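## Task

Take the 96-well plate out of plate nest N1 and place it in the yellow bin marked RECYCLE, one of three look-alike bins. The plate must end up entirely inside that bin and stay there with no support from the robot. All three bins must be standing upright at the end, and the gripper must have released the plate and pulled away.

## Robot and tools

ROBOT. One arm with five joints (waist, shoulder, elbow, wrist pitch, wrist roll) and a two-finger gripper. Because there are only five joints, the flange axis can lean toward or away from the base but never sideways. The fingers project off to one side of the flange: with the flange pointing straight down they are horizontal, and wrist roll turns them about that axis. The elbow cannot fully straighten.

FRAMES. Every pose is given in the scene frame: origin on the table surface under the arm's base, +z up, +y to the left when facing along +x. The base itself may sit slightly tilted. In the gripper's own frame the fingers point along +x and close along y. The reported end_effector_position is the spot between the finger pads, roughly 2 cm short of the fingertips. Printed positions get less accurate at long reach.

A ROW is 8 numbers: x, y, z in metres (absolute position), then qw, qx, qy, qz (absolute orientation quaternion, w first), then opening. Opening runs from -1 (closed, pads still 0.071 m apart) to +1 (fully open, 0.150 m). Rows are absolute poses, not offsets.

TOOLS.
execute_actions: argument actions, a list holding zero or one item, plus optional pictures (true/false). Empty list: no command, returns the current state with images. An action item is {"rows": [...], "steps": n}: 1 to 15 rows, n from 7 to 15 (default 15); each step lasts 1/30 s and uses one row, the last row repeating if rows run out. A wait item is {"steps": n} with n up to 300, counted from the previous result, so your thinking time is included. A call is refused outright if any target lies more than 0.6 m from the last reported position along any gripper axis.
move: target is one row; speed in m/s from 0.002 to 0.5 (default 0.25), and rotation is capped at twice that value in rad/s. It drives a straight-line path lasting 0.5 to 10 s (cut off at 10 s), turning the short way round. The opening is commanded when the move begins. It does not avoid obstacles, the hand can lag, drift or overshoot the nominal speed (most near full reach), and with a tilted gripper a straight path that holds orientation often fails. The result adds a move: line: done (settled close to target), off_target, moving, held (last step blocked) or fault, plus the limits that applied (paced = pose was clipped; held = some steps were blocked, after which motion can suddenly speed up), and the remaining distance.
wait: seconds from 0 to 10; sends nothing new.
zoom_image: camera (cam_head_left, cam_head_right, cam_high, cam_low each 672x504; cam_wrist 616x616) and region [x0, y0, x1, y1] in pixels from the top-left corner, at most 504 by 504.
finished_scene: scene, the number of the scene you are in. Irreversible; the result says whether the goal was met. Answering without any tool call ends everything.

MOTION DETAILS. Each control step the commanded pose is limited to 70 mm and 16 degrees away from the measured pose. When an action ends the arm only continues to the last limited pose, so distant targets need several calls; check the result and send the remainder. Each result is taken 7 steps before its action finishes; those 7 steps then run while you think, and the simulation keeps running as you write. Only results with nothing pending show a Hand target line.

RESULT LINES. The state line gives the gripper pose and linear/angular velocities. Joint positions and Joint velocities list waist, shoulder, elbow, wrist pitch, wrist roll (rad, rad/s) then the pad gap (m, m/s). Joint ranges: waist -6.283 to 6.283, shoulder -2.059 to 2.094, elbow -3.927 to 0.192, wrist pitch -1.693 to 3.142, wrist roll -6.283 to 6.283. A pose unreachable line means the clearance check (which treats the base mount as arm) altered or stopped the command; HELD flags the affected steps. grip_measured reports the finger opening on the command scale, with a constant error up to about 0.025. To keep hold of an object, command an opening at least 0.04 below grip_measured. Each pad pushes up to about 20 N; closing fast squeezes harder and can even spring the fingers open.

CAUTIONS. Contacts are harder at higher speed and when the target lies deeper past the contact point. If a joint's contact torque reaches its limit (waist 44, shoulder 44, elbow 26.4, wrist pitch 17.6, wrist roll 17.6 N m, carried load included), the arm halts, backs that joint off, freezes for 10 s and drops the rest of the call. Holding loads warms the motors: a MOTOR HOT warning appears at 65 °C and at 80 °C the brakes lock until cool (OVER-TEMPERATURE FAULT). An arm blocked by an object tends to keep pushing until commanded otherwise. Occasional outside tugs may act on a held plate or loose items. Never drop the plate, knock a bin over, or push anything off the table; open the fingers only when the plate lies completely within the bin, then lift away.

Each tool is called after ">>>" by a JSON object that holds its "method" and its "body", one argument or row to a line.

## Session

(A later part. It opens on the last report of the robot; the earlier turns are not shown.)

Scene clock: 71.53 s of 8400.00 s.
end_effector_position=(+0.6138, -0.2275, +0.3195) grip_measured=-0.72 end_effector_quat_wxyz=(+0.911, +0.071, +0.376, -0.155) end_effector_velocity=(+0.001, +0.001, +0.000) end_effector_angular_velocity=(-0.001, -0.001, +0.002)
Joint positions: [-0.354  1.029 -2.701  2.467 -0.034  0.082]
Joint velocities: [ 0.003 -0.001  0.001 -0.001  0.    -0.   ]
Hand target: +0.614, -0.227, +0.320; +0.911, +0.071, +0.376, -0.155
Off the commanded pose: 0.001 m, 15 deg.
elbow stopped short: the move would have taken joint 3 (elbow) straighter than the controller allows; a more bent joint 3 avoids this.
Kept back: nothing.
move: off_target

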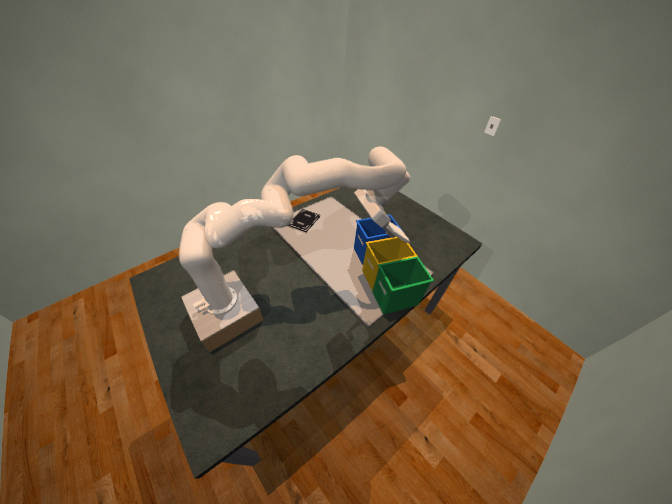

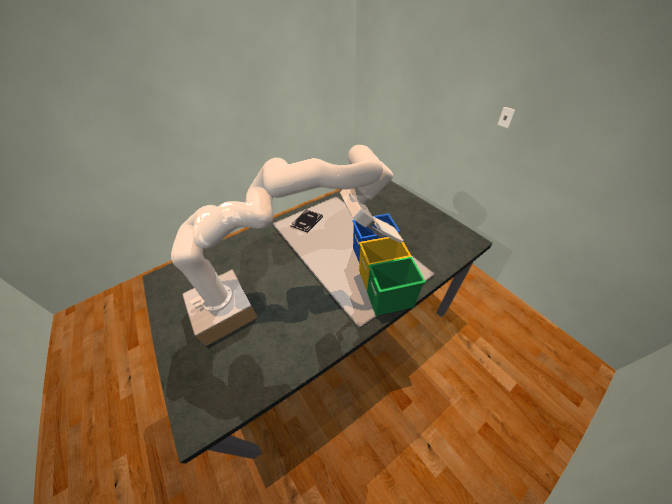

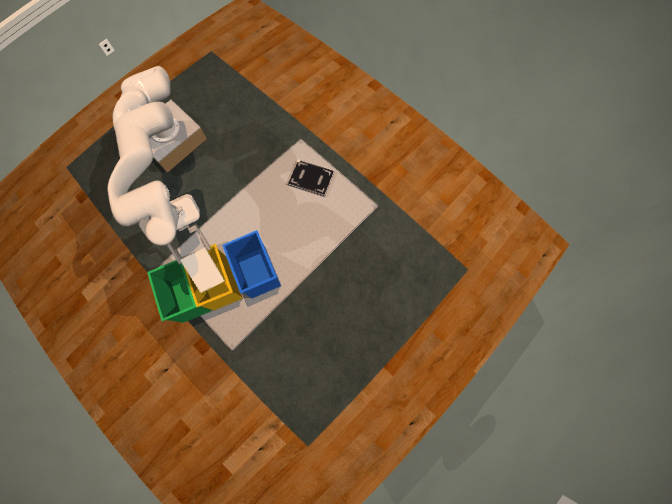

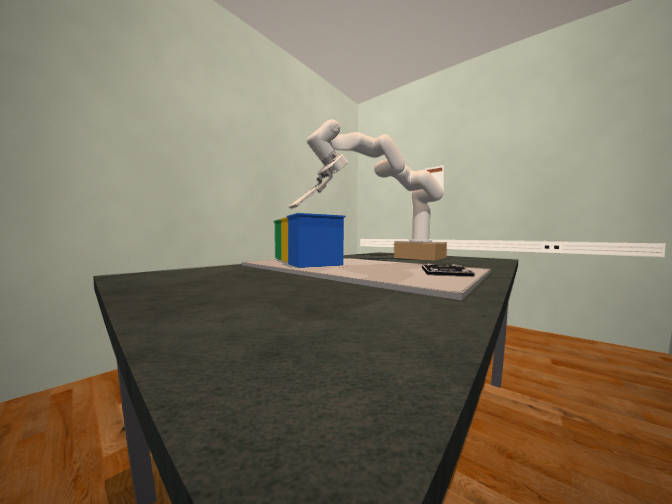

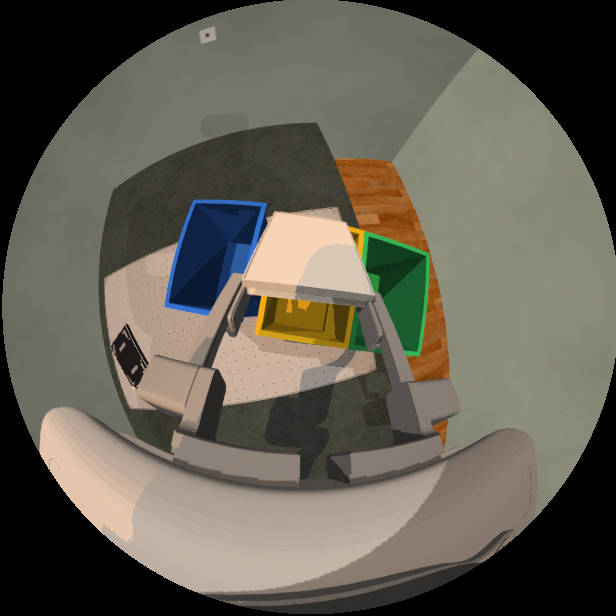

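>>> {"method": "move", "body": {
  "target": [0.595,-0.222,0.275,0.911,0.071,0.376,-0.155,-1],
  "speed": 0.03
}}

Scene clock: 73.70 s of 8400.00 s.
end_effector_position=(+0.5953, -0.2221, +0.2753) grip_measured=-0.72 end_effector_quat_wxyz=(+0.911, +0.071, +0.376, -0.155) end_effector_velocity=(-0.001, -0.001, -0.001) end_effector_angular_velocity=(-0.001, -0.003, -0.002)
Joint positions: [-0.356  0.752 -2.093  2.136 -0.036  0.082]
Joint velocities: [-0.002 -0.007  0.013 -0.01  -0.     0.   ]
Hand target: +0.595, -0.222, +0.275; +0.911, +0.071, +0.376, -0.155
Off the commanded pose: 0.000 m, 0 deg.
Kept back: nothing.
move: done

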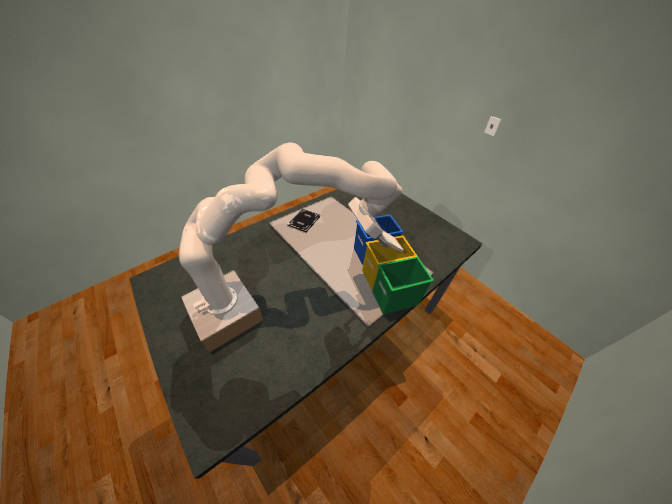

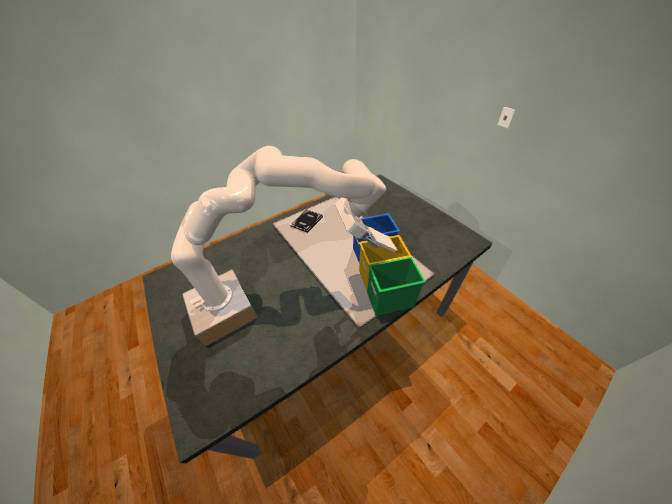

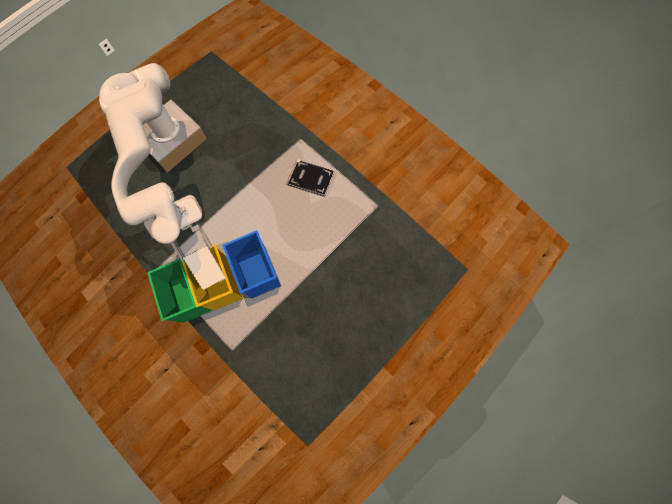

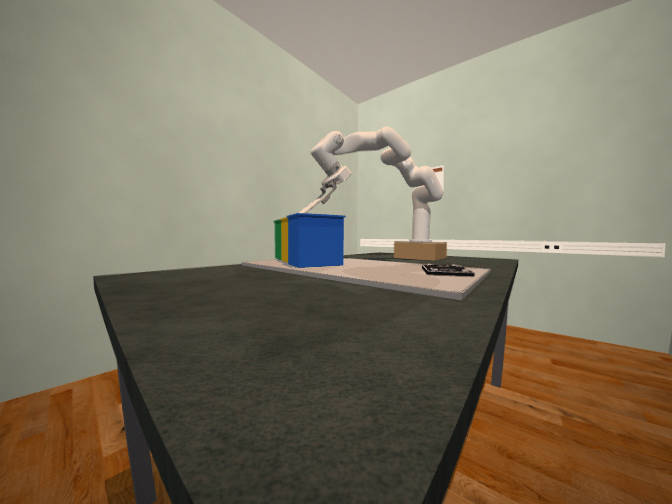

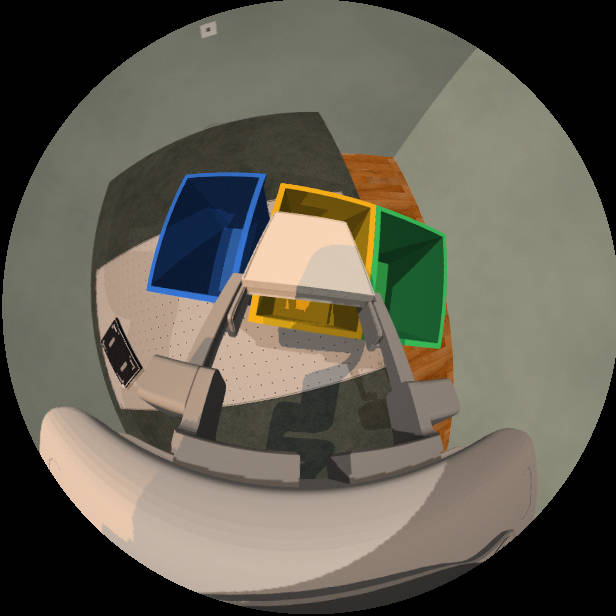

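Good; descend along the finger direction.

>>> {"method": "move", "body": {
  "target": [0.61,-0.23,0.245,0.911,0.071,0.376,-0.155,-1],
  "speed": 0.02
}}

Scene clock: 75.93 s of 8400.00 s.
end_effector_position=(+0.6100, -0.2298, +0.2451) grip_measured=-0.72 end_effector_quat_wxyz=(+0.911, +0.072, +0.376, -0.156) end_effector_velocity=(+0.001, -0.000, +0.001) end_effector_angular_velocity=(-0.001, -0.003, +0.000)
Joint positions: [-0.359  0.854 -2.178  2.119 -0.038  0.082]
Joint velocities: [ 0.     0.004 -0.008  0.002 -0.     0.   ]
Hand target: +0.610, -0.230, +0.245; +0.911, +0.072, +0.376, -0.156
Off the commanded pose: 0.000 m, 0 deg.
Kept back: nothing.
move: done

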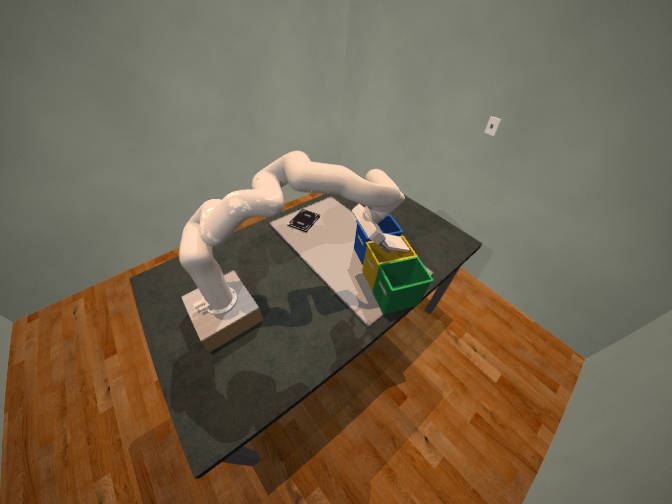

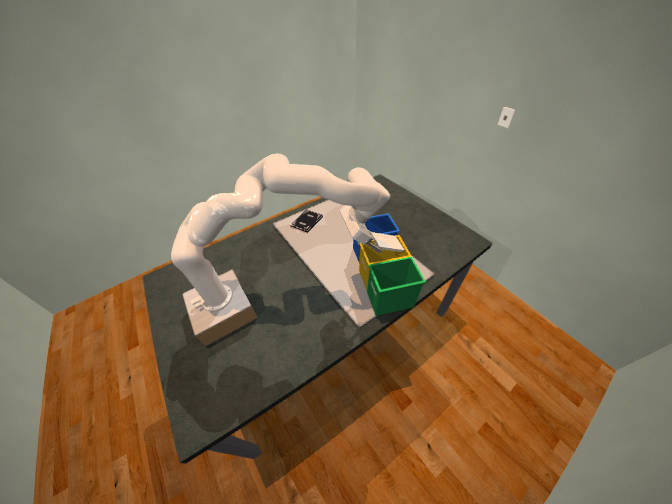

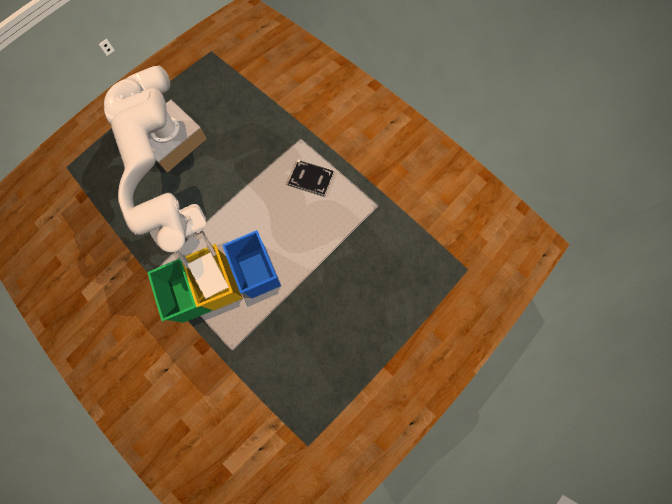

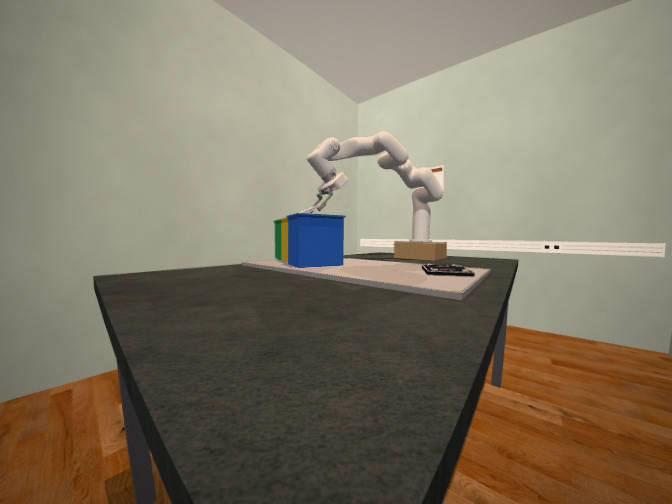

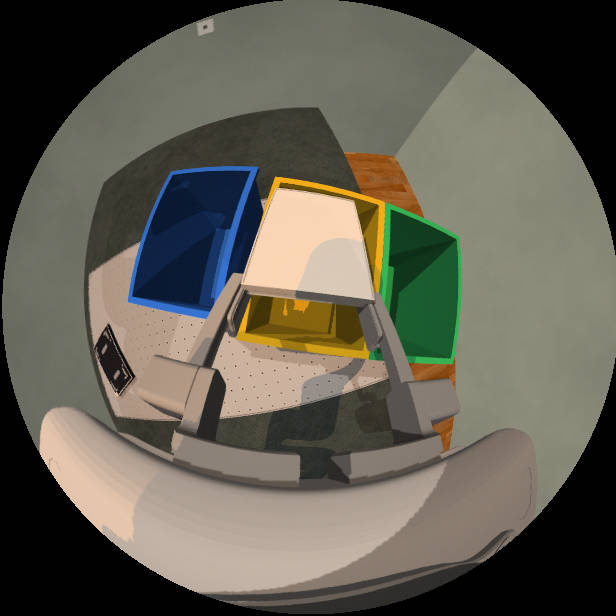

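>>> {"method": "move", "body": {
  "target": [0.6,-0.227,0.245,0.911,0.071,0.376,-0.155,-0.2],
  "speed": 0.02
}}

>>> {"method": "move", "body": {
  "target": [0.52,-0.19,0.33,0.911,0.071,0.376,-0.155,-0.2],
  "speed": 0.1
}}

Scene clock: 76.97 s of 8400.00 s.
end_effector_position=(+0.6002, -0.2270, +0.2450) grip_measured=-0.20 end_effector_quat_wxyz=(+0.911, +0.073, +0.376, -0.156) end_effector_velocity=(-0.001, +0.001, -0.001) end_effector_angular_velocity=(+0.000, -0.001, +0.001)
Joint positions: [-0.36   0.793 -2.075  2.077 -0.039  0.103]
Joint velocities: [ 0.    -0.009  0.02  -0.011 -0.001  0.   ]
Hand target: +0.600, -0.227, +0.245; +0.911, +0.073, +0.376, -0.156
Off the commanded pose: 0.000 m, 0 deg.
Kept back: nothing.
move: done

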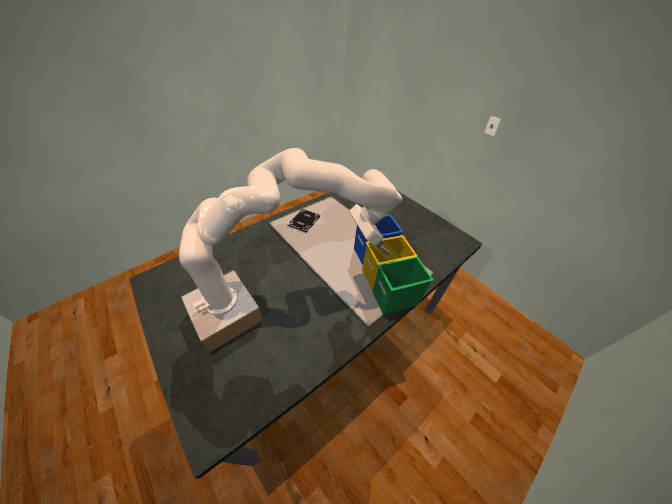

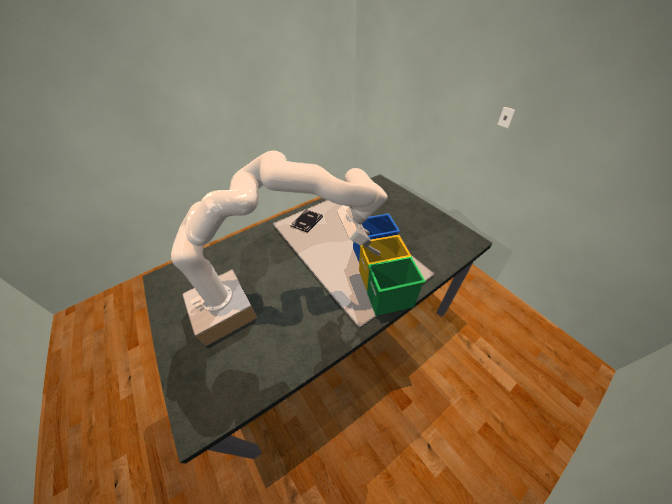

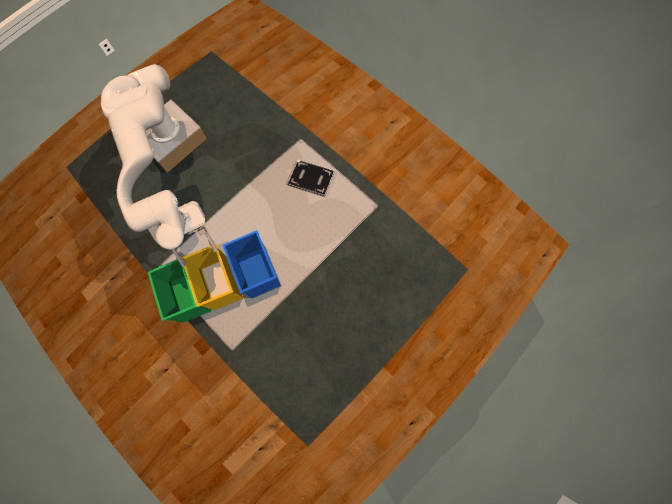

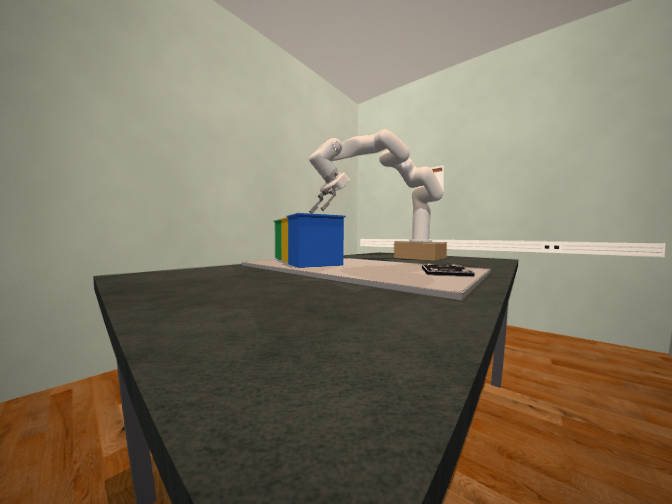

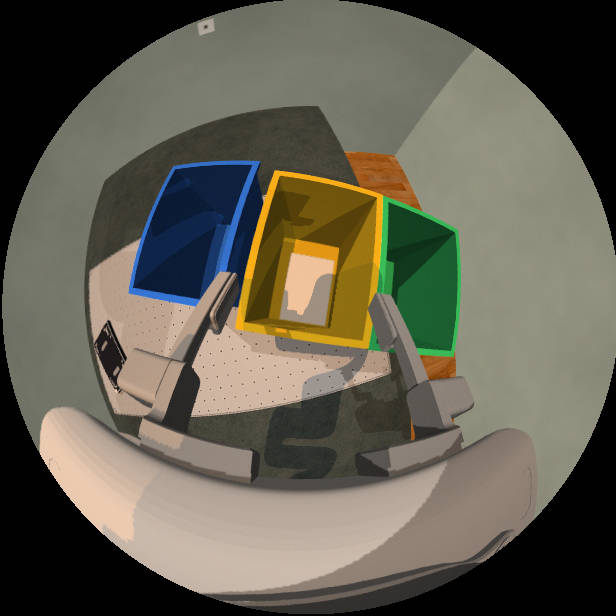

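Scene clock: 78.63 s of 8400.00 s.
end_effector_position=(+0.5201, -0.1903, +0.3297) grip_measured=-0.20 end_effector_quat_wxyz=(+0.911, +0.070, +0.376, -0.154) end_effector_velocity=(-0.000, +0.000, +0.003) end_effector_angular_velocity=(-0.001, -0.004, +0.000)
Joint positions: [-0.352  0.372 -1.658  2.082 -0.034  0.103]
Joint velocities: [ 0.    -0.006  0.002 -0.    -0.     0.   ]
Hand target: +0.520, -0.190, +0.330; +0.911, +0.070, +0.376, -0.154
Off the commanded pose: 0.000 m, 0 deg.
Kept back: nothing.
move: done

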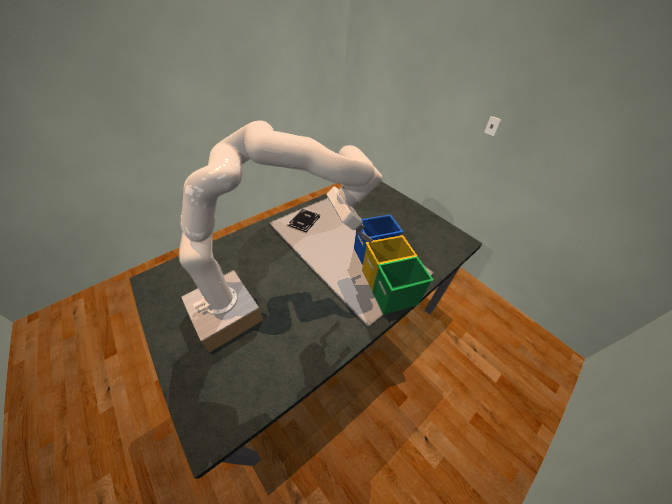

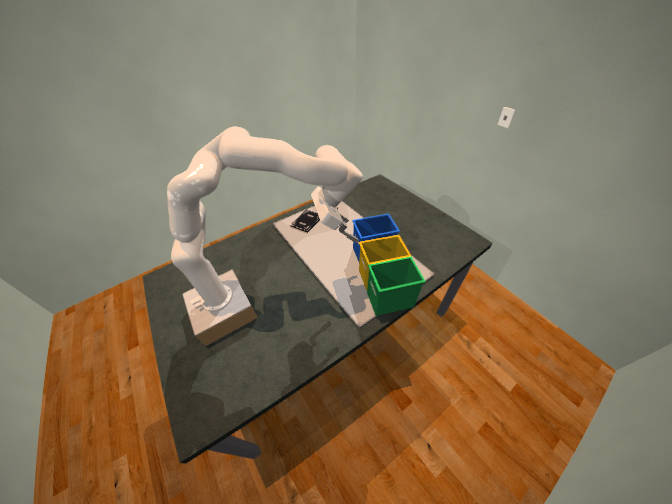

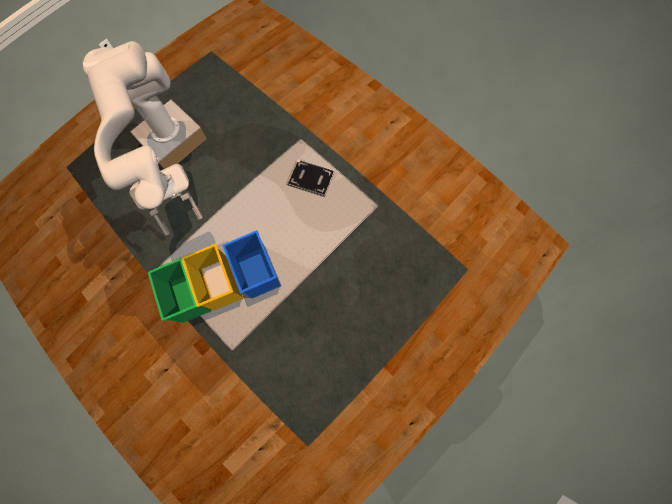

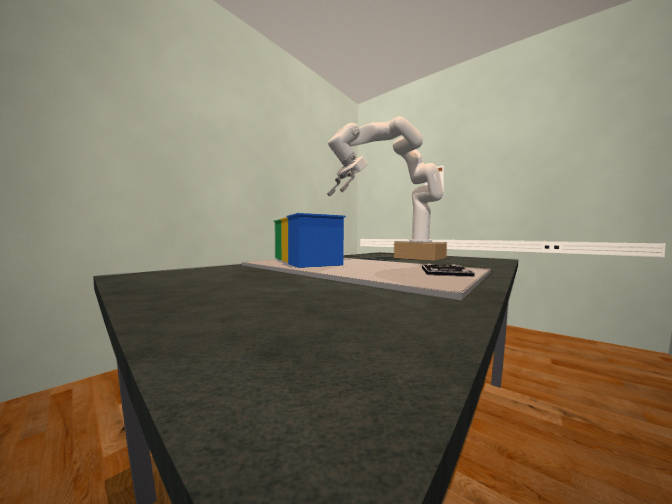

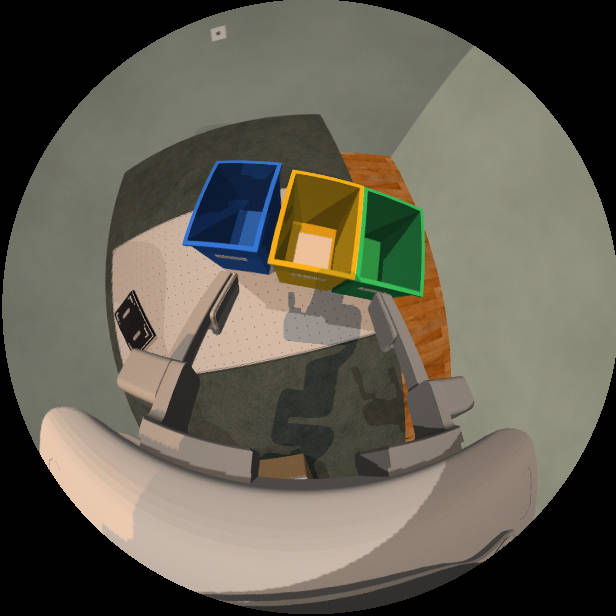

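>>> {"method": "finished_scene", "body": {
  "scene": 2
}}

The scene is finished: the task was done.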